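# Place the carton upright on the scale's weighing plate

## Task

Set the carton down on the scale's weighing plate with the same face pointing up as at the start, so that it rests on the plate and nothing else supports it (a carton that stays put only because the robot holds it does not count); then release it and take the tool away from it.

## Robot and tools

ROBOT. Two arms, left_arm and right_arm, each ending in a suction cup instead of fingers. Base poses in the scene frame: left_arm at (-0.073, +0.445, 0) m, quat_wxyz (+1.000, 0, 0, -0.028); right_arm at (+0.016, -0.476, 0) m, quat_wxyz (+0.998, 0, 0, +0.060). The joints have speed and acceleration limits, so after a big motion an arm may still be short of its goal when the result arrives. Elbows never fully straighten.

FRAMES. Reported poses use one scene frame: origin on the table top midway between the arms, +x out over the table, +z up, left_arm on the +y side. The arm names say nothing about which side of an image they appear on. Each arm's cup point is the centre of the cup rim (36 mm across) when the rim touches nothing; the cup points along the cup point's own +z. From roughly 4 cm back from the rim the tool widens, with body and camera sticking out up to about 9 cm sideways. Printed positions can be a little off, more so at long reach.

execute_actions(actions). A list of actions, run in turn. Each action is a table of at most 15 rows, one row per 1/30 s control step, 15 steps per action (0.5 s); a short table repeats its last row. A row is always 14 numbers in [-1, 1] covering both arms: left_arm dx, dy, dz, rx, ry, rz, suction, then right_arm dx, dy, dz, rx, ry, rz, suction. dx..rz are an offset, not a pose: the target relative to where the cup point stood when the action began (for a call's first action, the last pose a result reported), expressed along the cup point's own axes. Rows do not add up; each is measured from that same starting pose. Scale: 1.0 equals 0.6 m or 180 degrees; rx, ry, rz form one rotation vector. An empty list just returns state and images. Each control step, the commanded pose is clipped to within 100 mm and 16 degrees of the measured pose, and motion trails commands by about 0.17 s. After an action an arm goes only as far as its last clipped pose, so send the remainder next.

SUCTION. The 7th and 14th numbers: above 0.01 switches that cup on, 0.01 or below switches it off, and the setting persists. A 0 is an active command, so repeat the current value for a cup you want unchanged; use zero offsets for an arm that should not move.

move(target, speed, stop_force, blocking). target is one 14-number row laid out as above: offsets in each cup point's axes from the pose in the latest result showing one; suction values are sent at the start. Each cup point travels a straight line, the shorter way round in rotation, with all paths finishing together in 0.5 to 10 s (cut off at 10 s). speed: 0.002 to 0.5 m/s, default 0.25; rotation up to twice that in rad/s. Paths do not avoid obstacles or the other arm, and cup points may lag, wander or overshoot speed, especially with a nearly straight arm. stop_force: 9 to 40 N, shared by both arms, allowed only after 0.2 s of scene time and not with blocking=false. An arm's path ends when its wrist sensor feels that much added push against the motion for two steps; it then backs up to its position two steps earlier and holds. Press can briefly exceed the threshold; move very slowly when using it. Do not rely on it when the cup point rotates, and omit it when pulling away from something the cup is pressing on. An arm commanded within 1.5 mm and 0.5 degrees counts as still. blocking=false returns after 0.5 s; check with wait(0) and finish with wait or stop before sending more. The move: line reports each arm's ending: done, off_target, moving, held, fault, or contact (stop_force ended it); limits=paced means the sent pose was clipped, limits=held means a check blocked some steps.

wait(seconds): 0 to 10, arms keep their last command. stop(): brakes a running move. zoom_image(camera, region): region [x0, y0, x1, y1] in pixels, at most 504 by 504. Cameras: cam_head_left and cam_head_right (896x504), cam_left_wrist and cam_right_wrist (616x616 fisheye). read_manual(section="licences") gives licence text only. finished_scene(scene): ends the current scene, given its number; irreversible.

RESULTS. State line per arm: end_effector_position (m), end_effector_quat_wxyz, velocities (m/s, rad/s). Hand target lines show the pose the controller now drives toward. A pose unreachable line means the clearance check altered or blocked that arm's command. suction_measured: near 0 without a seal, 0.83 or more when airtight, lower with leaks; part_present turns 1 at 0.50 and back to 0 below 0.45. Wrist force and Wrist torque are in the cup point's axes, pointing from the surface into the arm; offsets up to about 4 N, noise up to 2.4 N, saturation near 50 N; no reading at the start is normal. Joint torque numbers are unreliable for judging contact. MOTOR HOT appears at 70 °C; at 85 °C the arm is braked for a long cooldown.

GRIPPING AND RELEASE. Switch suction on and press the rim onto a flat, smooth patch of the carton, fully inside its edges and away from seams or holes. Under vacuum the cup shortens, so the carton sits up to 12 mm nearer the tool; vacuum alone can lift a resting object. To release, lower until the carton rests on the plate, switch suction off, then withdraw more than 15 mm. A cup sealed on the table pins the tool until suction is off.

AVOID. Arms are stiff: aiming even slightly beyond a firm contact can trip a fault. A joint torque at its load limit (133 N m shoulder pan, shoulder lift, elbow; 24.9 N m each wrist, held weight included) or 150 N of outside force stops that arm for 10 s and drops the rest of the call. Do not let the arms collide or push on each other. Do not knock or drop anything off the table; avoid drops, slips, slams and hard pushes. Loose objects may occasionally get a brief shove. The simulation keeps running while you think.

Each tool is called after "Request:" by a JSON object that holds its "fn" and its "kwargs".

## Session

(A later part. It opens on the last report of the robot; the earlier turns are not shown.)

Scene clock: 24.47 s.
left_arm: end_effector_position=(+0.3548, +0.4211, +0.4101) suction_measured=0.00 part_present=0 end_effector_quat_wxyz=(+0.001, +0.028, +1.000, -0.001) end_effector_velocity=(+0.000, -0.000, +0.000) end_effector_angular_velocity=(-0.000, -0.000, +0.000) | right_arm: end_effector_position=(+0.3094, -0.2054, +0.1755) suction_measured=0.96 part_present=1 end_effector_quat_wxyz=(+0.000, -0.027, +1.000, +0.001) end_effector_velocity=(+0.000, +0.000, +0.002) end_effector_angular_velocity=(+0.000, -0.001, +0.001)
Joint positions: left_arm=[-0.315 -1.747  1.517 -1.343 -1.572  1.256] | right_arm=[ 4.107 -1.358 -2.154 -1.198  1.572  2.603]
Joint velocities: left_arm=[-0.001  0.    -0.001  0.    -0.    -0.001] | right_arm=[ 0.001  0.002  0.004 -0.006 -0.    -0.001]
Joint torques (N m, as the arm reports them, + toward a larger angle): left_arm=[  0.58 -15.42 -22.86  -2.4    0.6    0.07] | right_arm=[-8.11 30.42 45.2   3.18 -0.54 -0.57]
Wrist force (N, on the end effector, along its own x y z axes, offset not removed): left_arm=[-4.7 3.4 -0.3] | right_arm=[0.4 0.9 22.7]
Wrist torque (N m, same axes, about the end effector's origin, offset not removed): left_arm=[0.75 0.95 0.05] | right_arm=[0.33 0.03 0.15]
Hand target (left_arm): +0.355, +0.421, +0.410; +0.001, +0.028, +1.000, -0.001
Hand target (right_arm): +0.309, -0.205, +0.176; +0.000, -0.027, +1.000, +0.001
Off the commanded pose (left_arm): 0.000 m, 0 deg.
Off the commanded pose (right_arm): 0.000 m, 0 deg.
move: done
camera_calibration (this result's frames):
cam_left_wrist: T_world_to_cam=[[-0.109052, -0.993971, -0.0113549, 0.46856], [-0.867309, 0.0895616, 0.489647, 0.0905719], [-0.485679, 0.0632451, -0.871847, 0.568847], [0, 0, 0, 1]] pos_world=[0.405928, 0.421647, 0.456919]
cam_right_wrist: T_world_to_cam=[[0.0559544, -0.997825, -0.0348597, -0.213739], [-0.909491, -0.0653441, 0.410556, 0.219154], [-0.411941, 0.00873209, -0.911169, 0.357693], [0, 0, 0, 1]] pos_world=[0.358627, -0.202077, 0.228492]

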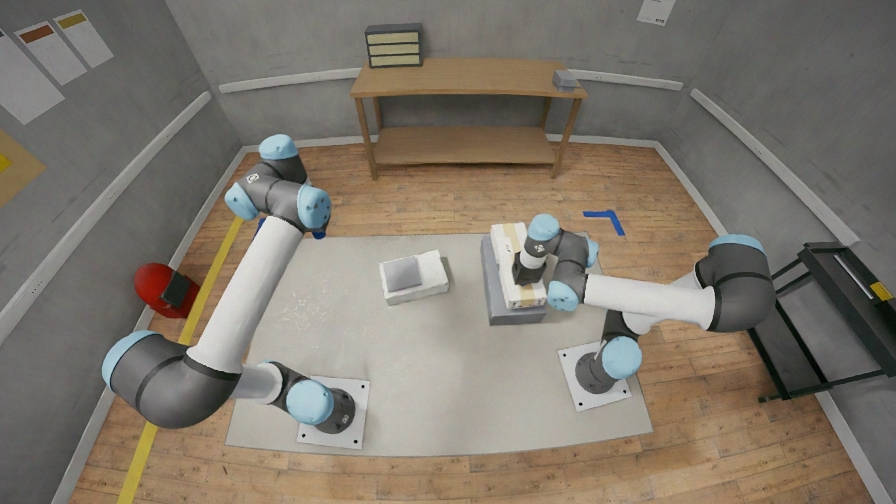

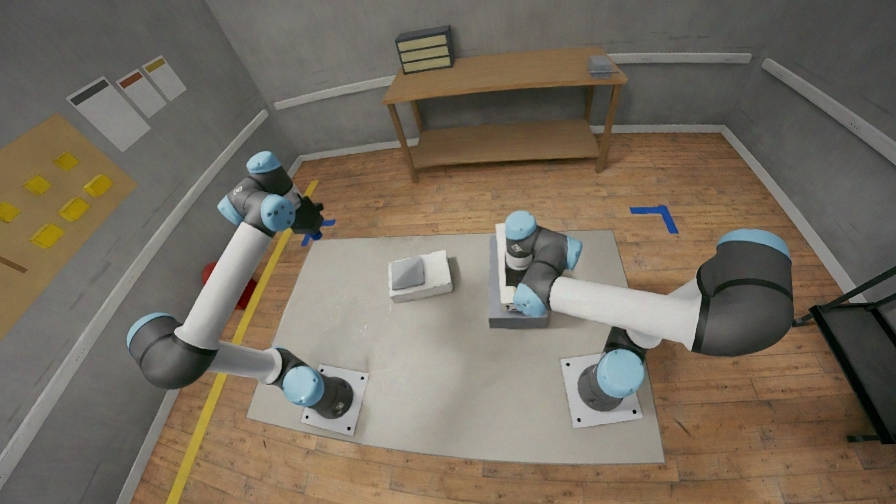

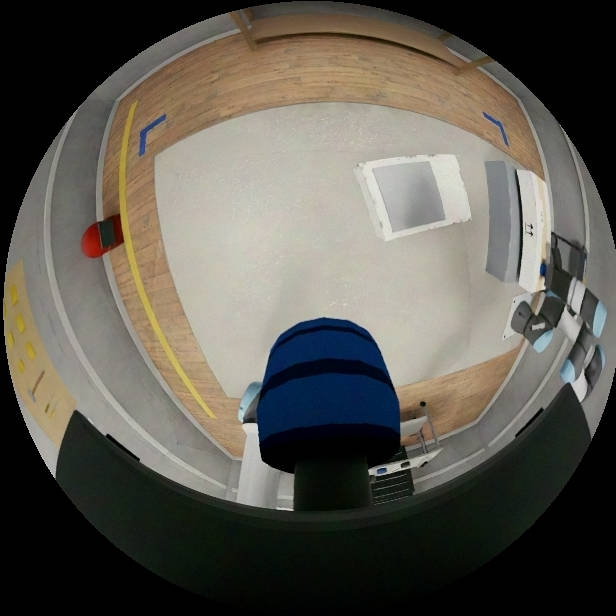

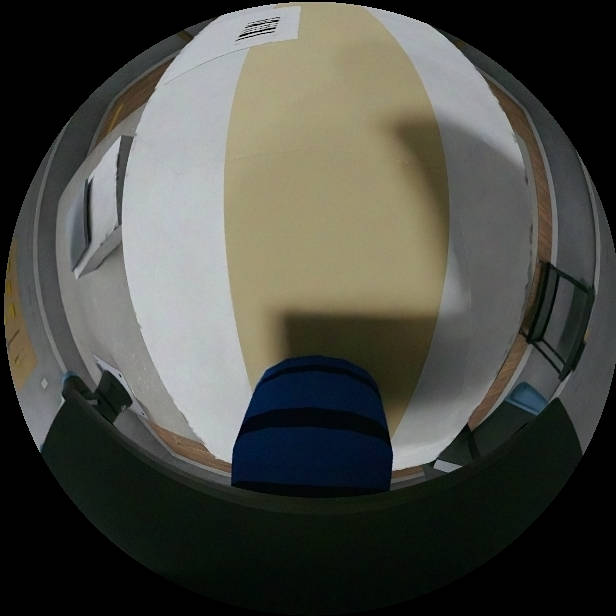

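Request:
{"fn": "move", "kwargs": {"target": [0,0,0,0,0,0,0, -0.2227,0.703,0.033,0,0,-0.061,1], "speed": 0.18}}

Scene clock: 28.23 s.
left_arm: end_effector_position=(+0.3548, +0.4211, +0.4101) suction_measured=0.00 part_present=0 end_effector_quat_wxyz=(+0.001, +0.028, +1.000, -0.001) end_effector_velocity=(+0.001, +0.000, -0.000) end_effector_angular_velocity=(+0.000, -0.002, +0.002) | right_arm: end_effector_position=(+0.4201, +0.2228, +0.1556) suction_measured=0.96 part_present=1 end_effector_quat_wxyz=(+0.000, -0.123, +0.992, +0.001) end_effector_velocity=(+0.000, +0.002, -0.000) end_effector_angular_velocity=(-0.003, +0.001, +0.002)
Joint positions: left_arm=[-0.315 -1.747  1.517 -1.343 -1.572  1.256] | right_arm=[ 4.234 -2.374 -0.873 -1.462  1.571  2.538]
Joint velocities: left_arm=[ 0.001  0.001 -0.    -0.002  0.001 -0.001] | right_arm=[ 0.    -0.008  0.014 -0.009  0.    -0.002]
Joint torques (N m, as the arm reports them, + toward a larger angle): left_arm=[  0.76 -16.06 -22.45  -2.24   0.51   0.24] | right_arm=[ 0.18 69.27 46.42  3.01  2.22 -1.37]
Wrist force (N, on the end effector, along its own x y z axes, offset not removed): left_arm=[-2.1 0.0 -1.1] | right_arm=[2.1 0.6 24.0]
Wrist torque (N m, same axes, about the end effector's origin, offset not removed): left_arm=[-0.20 0.30 0.17] | right_arm=[0.26 -0.23 0.04]
Hand target (left_arm): +0.355, +0.421, +0.410; +0.001, +0.028, +1.000, -0.001
Hand target (right_arm): +0.420, +0.223, +0.156; +0.000, -0.123, +0.992, +0.001
Off the commanded pose (left_arm): 0.000 m, 0 deg.
Off the commanded pose (right_arm): 0.001 m, 0 deg.
move: done
camera_calibration (this result's frames):
cam_left_wrist: T_world_to_cam=[[-0.109052, -0.993971, -0.0113547, 0.46856], [-0.867309, 0.0895616, 0.489647, 0.090572], [-0.485678, 0.0632449, -0.871847, 0.568847], [0, 0, 0, 1]] pos_world=[0.405928, 0.421647, 0.456919]
cam_right_wrist: T_world_to_cam=[[0.245028, -0.968883, -0.0350352, 0.120765], [-0.880514, -0.237513, 0.410224, 0.382177], [-0.40578, -0.0696673, -0.911312, 0.396366], [0, 0, 0, 1]] pos_world=[0.467759, 0.235393, 0.208666]

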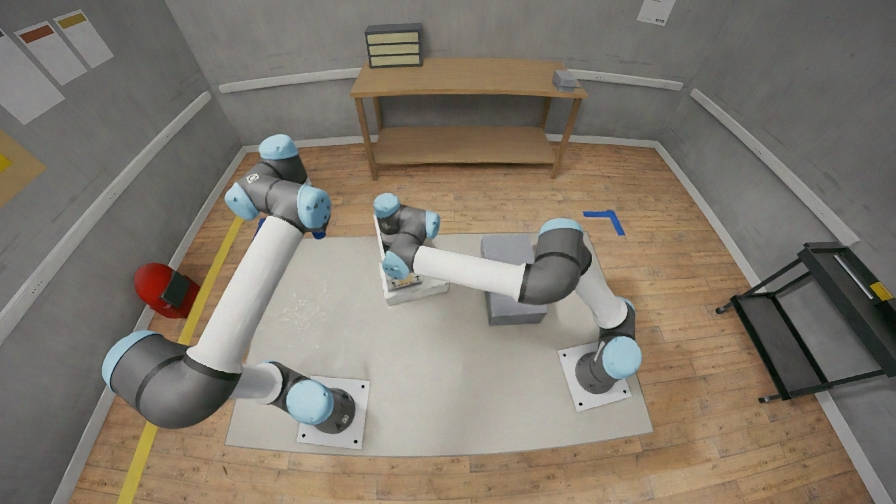

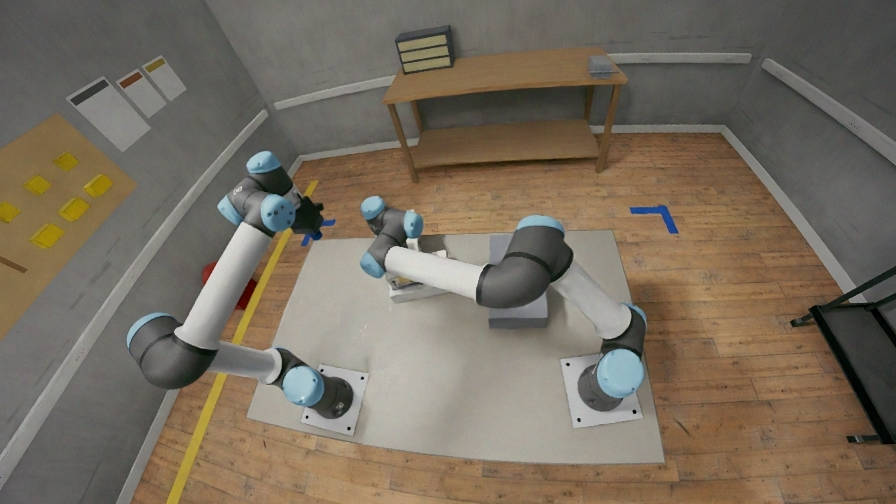

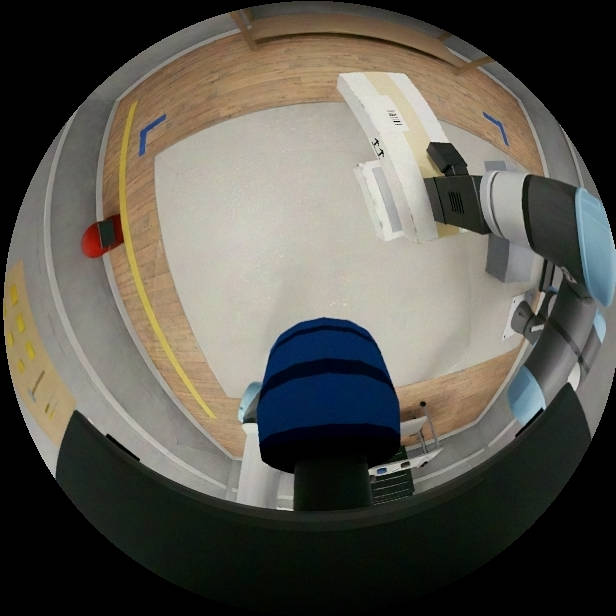

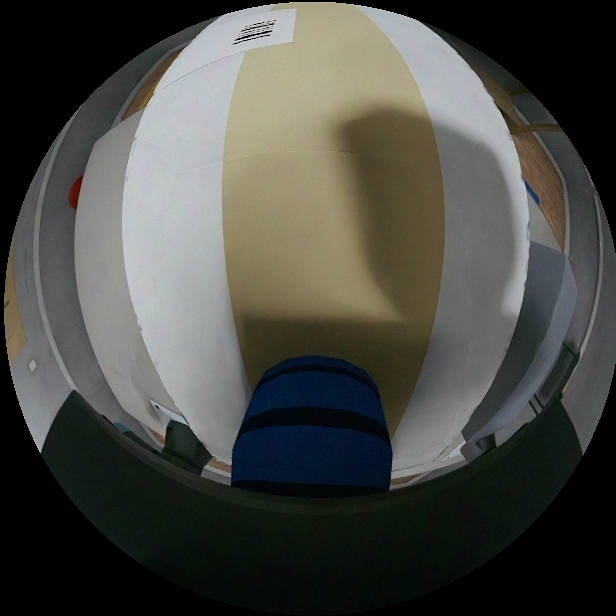

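Request:
{"fn": "zoom_image", "kwargs": {"camera": "cam_left_wrist", "region": [330, 130, 470, 260]}}

Request:
{"fn": "zoom_image", "kwargs": {"camera": "cam_head_left", "region": [370, 240, 460, 315]}}

Region (330, 130, 470, 260) of cam_left_wrist's 616x616 image, scaled by 3.600, with more detail than that image has; it fills the top 468 rows of this view, and the rest is white.

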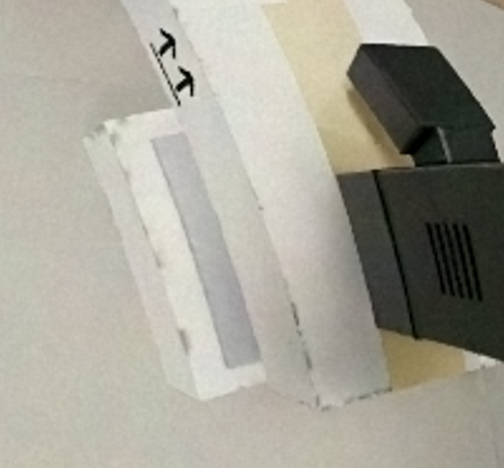

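Region (370, 240, 460, 315) of cam_head_left's 896x504 image, scaled by 5.600, with more detail than that image has.

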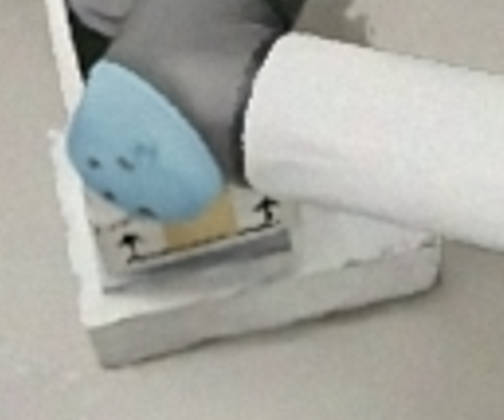

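Request:
{"fn": "move", "kwargs": {"target": [0,0,0,0,0,0,0, 0,0,0.075,0,0,0,1], "speed": 0.012, "stop_force": 10}}

Scene clock: 34.10 s.
left_arm: end_effector_position=(+0.3548, +0.4211, +0.4101) suction_measured=0.00 part_present=0 end_effector_quat_wxyz=(+0.001, +0.028, +1.000, -0.001) end_effector_velocity=(+0.000, +0.000, -0.001) end_effector_angular_velocity=(+0.001, +0.000, -0.000) | right_arm: end_effector_position=(+0.4201, +0.2228, +0.1269) suction_measured=0.96 part_present=1 end_effector_quat_wxyz=(+0.000, -0.123, +0.992, +0.001) end_effector_velocity=(-0.000, -0.000, +0.002) end_effector_angular_velocity=(-0.002, +0.001, -0.001)
Joint positions: left_arm=[-0.315 -1.747  1.517 -1.343 -1.572  1.256] | right_arm=[ 4.234 -2.387 -0.925 -1.398  1.571  2.538]
Joint velocities: left_arm=[ 0.     0.     0.001 -0.001  0.001  0.   ] | right_arm=[ 0.    -0.     0.006 -0.009 -0.     0.001]
Joint torques (N m, as the arm reports them, + toward a larger angle): left_arm=[  1.66 -15.3  -22.35  -2.3    0.53   0.12] | right_arm=[12.55 56.27 33.2   1.73 -1.47  1.27]
Wrist force (N, on the end effector, along its own x y z axes, offset not removed): left_arm=[-3.3 -1.3 -1.2] | right_arm=[2.2 -5.2 -10.2]
Wrist torque (N m, same axes, about the end effector's origin, offset not removed): left_arm=[-0.32 0.35 0.12] | right_arm=[0.19 0.34 0.09]
Hand target (left_arm): +0.355, +0.421, +0.410; +0.001, +0.028, +1.000, -0.001
Hand target (right_arm): +0.420, +0.223, +0.127; +0.000, -0.123, +0.992, +0.001
Off the commanded pose (left_arm): 0.000 m, 0 deg.
Off the commanded pose (right_arm): 0.016 m, 0 deg.
move: contact (right_arm)
camera_calibration (this result's frames):
cam_left_wrist: T_world_to_cam=[[-0.109051, -0.993971, -0.011355, 0.46856], [-0.867309, 0.0895613, 0.489647, 0.0905721], [-0.485679, 0.063245, -0.871847, 0.568847], [0, 0, 0, 1]] pos_world=[0.405928, 0.421647, 0.456919]
cam_right_wrist: T_world_to_cam=[[0.244982, -0.968898, -0.0349346, 0.119775], [-0.880487, -0.237423, 0.410333, 0.39397], [-0.405865, -0.0697648, -0.911266, 0.370245], [0, 0, 0, 1]] pos_world=[0.467812, 0.235417, 0.179917]

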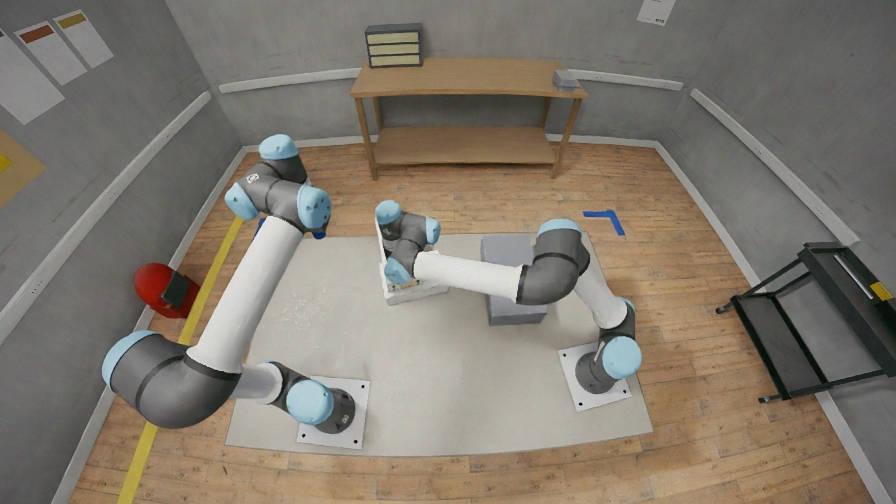

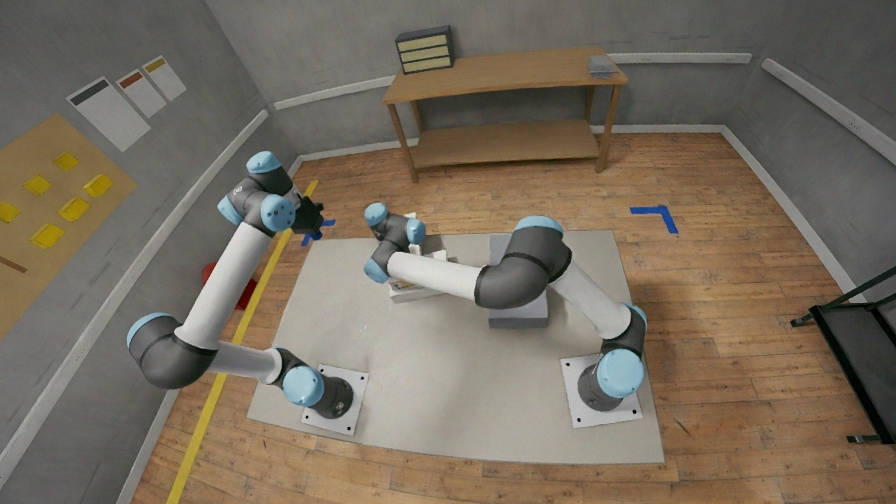

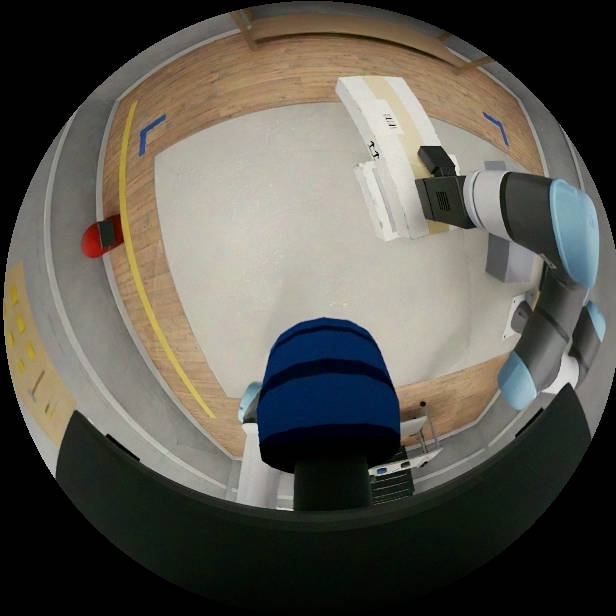

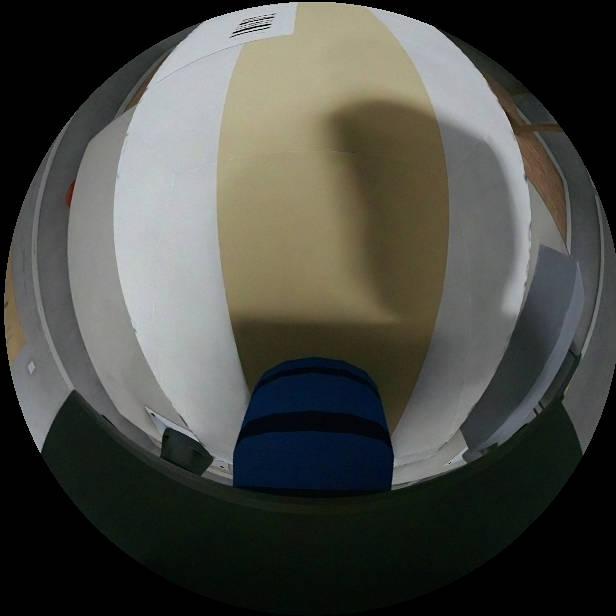

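Request:
{"fn": "execute_actions", "kwargs": {"actions": [[[0,0,0,0,0,0,0, 0,0,-0.0005,0,0,0,0],[0,0,0,0,0,0,0, 0,0,-0.0005,0,0,0,0],[0,0,0,0,0,0,0, 0,0,-0.0005,0,0,0,0],[0,0,0,0,0,0,0, 0,0,-0.0005,0,0,0,0],[0,0,0,0,0,0,0, 0,0,-0.0005,0,0,0,0],[0,0,0,0,0,0,0, 0,0,-0.0005,0,0,0,0],[0,0,0,0,0,0,0, 0,0,-0.002,0,0,0,0],[0,0,0,0,0,0,0, 0,0,-0.005,0,0,0,0],[0,0,0,0,0,0,0, 0,0,-0.009,0,0,0,0],[0,0,0,0,0,0,0, 0,0,-0.014,0,0,0,0],[0,0,0,0,0,0,0, 0,0,-0.019,0,0,0,0],[0,0,0,0,0,0,0, 0,0,-0.024,0,0,0,0],[0,0,0,0,0,0,0, 0,0,-0.029,0,0,0,0],[0,0,0,0,0,0,0, 0,0,-0.034,0,0,0,0],[0,0,0,0,0,0,0, 0,0,-0.039,0,0,0,0]]]}}

Request:
{"fn": "move", "kwargs": {"target": [0,0,0,0,0,0,0, 0.1,-0.3,-0.22,0,0,0,0], "speed": 0.3}}

Scene clock: 34.87 s.
left_arm: end_effector_position=(+0.3548, +0.4211, +0.4101) suction_measured=0.00 part_present=0 end_effector_quat_wxyz=(+0.001, +0.028, +1.000, -0.001) end_effector_velocity=(+0.001, +0.000, +0.001) end_effector_angular_velocity=(-0.001, -0.003, +0.000) | right_arm: end_effector_position=(+0.4201, +0.2228, +0.1398) suction_measured=0.00 part_present=0 end_effector_quat_wxyz=(+0.000, -0.123, +0.992, +0.001) end_effector_velocity=(+0.000, +0.000, +0.080) end_effector_angular_velocity=(+0.004, -0.002, -0.001)
Joint positions: left_arm=[-0.315 -1.747  1.517 -1.343 -1.572  1.256] | right_arm=[ 4.234 -2.38  -0.903 -1.426  1.571  2.538]
Joint velocities: left_arm=[ 0.001 -0.    -0.001 -0.002  0.     0.   ] | right_arm=[-0.     0.035  0.142 -0.173 -0.     0.001]
Joint torques (N m, as the arm reports them, + toward a larger angle): left_arm=[  0.87 -14.62 -22.88  -2.45   0.36   0.32] | right_arm=[10.33 67.45 38.56  0.58 -1.98  1.19]
Wrist force (N, on the end effector, along its own x y z axes, offset not removed): left_arm=[1.0 1.7 -2.0] | right_arm=[1.6 0.6 2.0]
Wrist torque (N m, same axes, about the end effector's origin, offset not removed): left_arm=[0.22 -0.20 0.20] | right_arm=[0.34 -0.29 0.13]
Hand target (left_arm): +0.355, +0.421, +0.410; +0.001, +0.028, +1.000, -0.001
Hand target (right_arm): +0.420, +0.223, +0.150; +0.000, -0.123, +0.992, +0.001
Off the commanded pose (left_arm): 0.000 m, 0 deg.
Off the commanded pose (right_arm): 0.010 m, 0 deg.
camera_calibration (this result's frames):
cam_left_wrist: T_world_to_cam=[[-0.109052, -0.993971, -0.0113549, 0.46856], [-0.867308, 0.0895616, 0.489648, 0.0905719], [-0.485679, 0.0632451, -0.871847, 0.568847], [0, 0, 0, 1]] pos_world=[0.405928, 0.421647, 0.456919]
cam_right_wrist: T_world_to_cam=[[0.244986, -0.968891, -0.0350959, 0.120208], [-0.880515, -0.237499, 0.410229, 0.38866], [-0.405802, -0.0695979, -0.911307, 0.381997], [0, 0, 0, 1]] pos_world=[0.467787, 0.235361, 0.192896]

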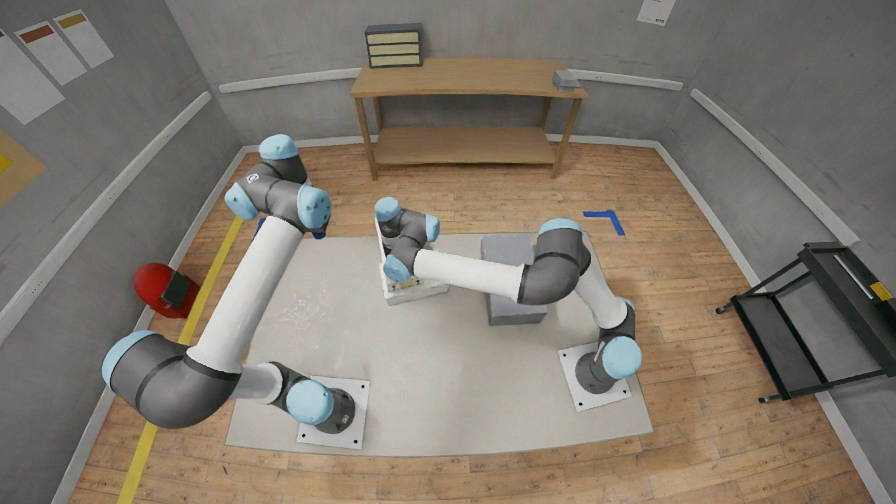

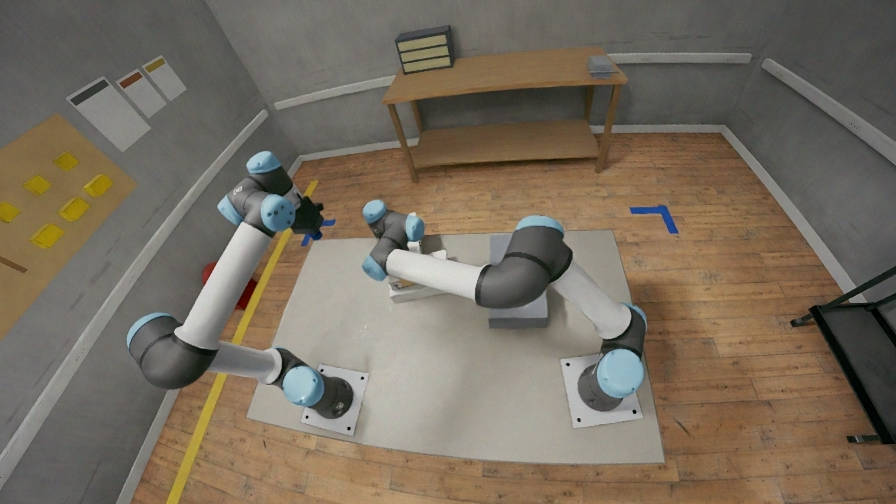

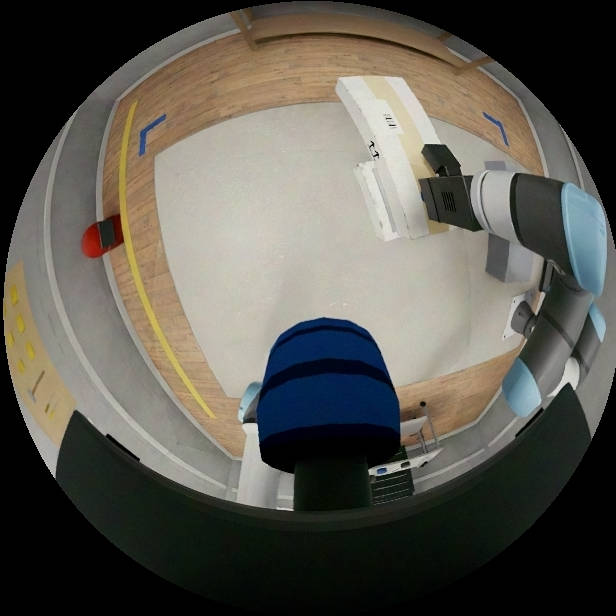

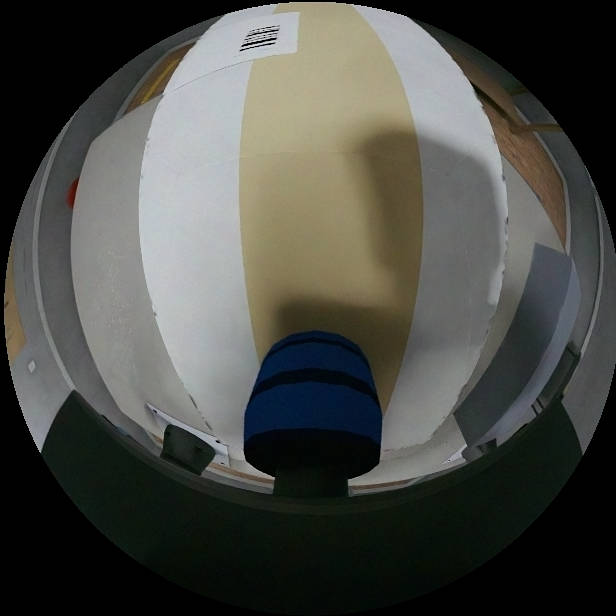

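Scene clock: 36.23 s.
left_arm: end_effector_position=(+0.3548, +0.4211, +0.4101) suction_measured=0.00 part_present=0 end_effector_quat_wxyz=(+0.001, +0.028, +1.000, -0.001) end_effector_velocity=(-0.000, +0.000, +0.000) end_effector_angular_velocity=(-0.000, +0.001, +0.000) | right_arm: end_effector_position=(+0.4056, +0.0337, +0.2717) suction_measured=0.00 part_present=0 end_effector_quat_wxyz=(+0.000, -0.123, +0.992, +0.001) end_effector_velocity=(-0.001, -0.001, +0.001) end_effector_angular_velocity=(-0.000, +0.000, -0.001)
Joint positions: left_arm=[-0.315 -1.747  1.517 -1.343 -1.572  1.256] | right_arm=[ 4.149 -1.898 -1.328 -1.484  1.572  2.453]
Joint velocities: left_arm=[ 0.    -0.    -0.001  0.002 -0.001 -0.   ] | right_arm=[-0.     0.003 -0.003 -0.001 -0.     0.001]
Joint torques (N m, as the arm reports them, + toward a larger angle): left_arm=[  1.05 -16.67 -23.78  -2.36   0.35   0.08] | right_arm=[-12.    47.69  10.09   0.94  -2.62  -1.52]
Wrist force (N, on the end effector, along its own x y z axes, offset not removed): left_arm=[-1.1 1.8 0.3] | right_arm=[0.4 1.1 0.4]
Wrist torque (N m, same axes, about the end effector's origin, offset not removed): left_arm=[0.23 0.16 0.24] | right_arm=[0.28 0.08 0.14]
Hand target (left_arm): +0.355, +0.421, +0.410; +0.001, +0.028, +1.000, -0.001
Hand target (right_arm): +0.406, +0.034, +0.272; +0.000, -0.123, +0.992, +0.001
Off the commanded pose (left_arm): 0.000 m, 0 deg.
Off the commanded pose (right_arm): 0.001 m, 0 deg.
move: done
camera_calibration (this result's frames):
cam_left_wrist: T_world_to_cam=[[-0.109052, -0.993971, -0.0113548, 0.46856], [-0.867309, 0.0895614, 0.489647, 0.090572], [-0.485679, 0.063245, -0.871847, 0.568847], [0, 0, 0, 1]] pos_world=[0.405928, 0.421647, 0.456919]
cam_right_wrist: T_world_to_cam=[[0.244994, -0.968893, -0.0349944, -0.0548667], [-0.880567, -0.237473, 0.410131, 0.276978], [-0.405684, -0.0696649, -0.911355, 0.483079], [0, 0, 0, 1]] pos_world=[0.453317, 0.0462686, 0.324739]

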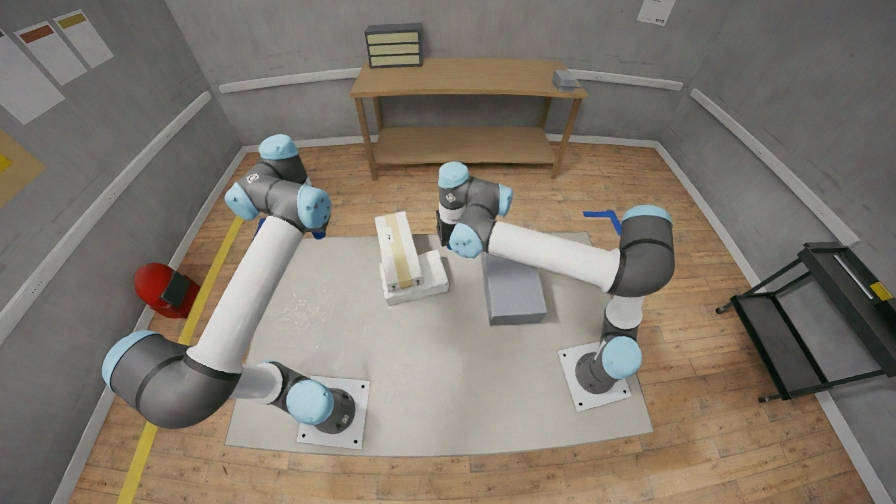

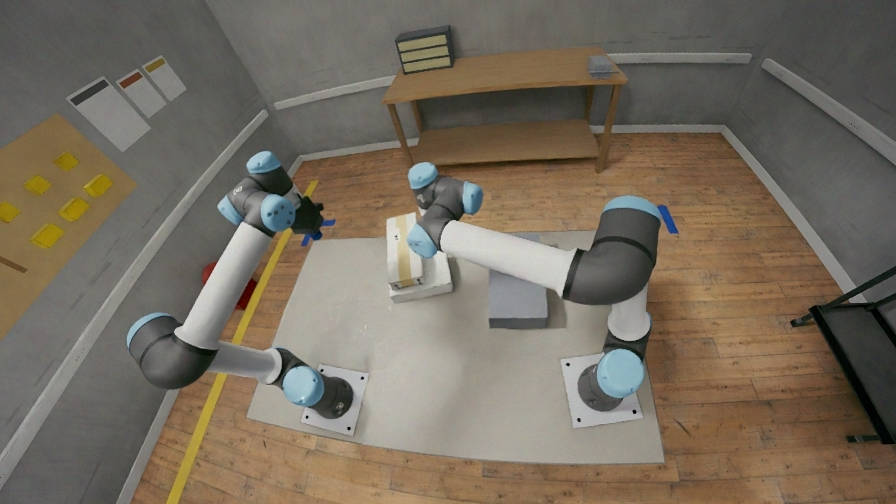

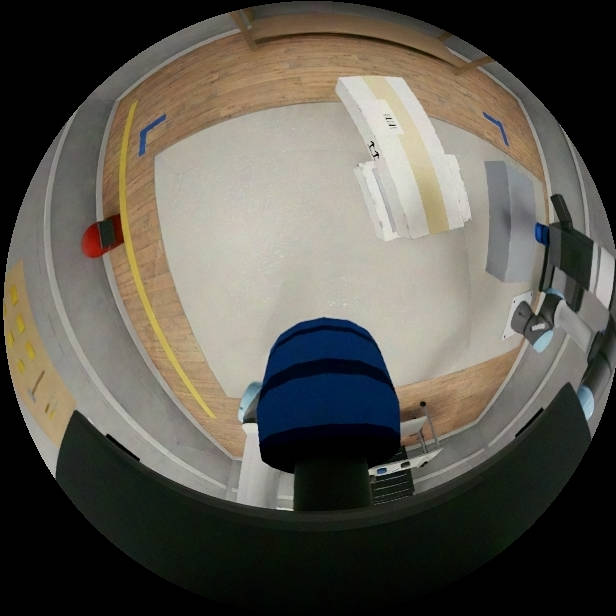

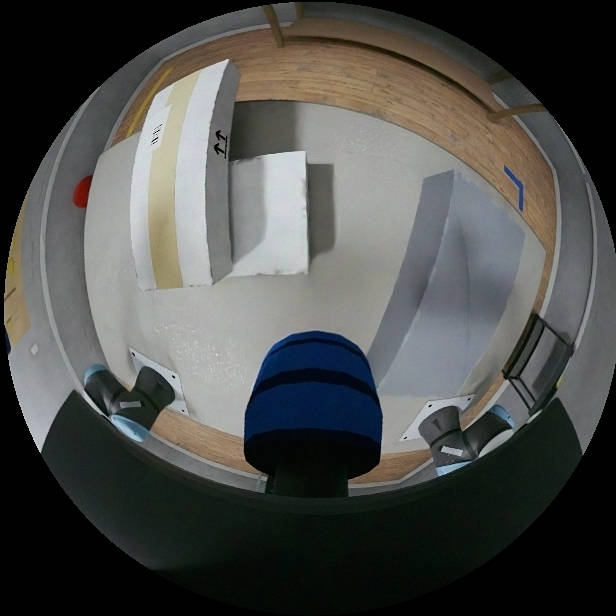

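The carton is sitting level on the plate, and the arm is clear.

Request:
{"fn": "finished_scene", "kwargs": {"scene": 1}}

The scene is finished: the task was done.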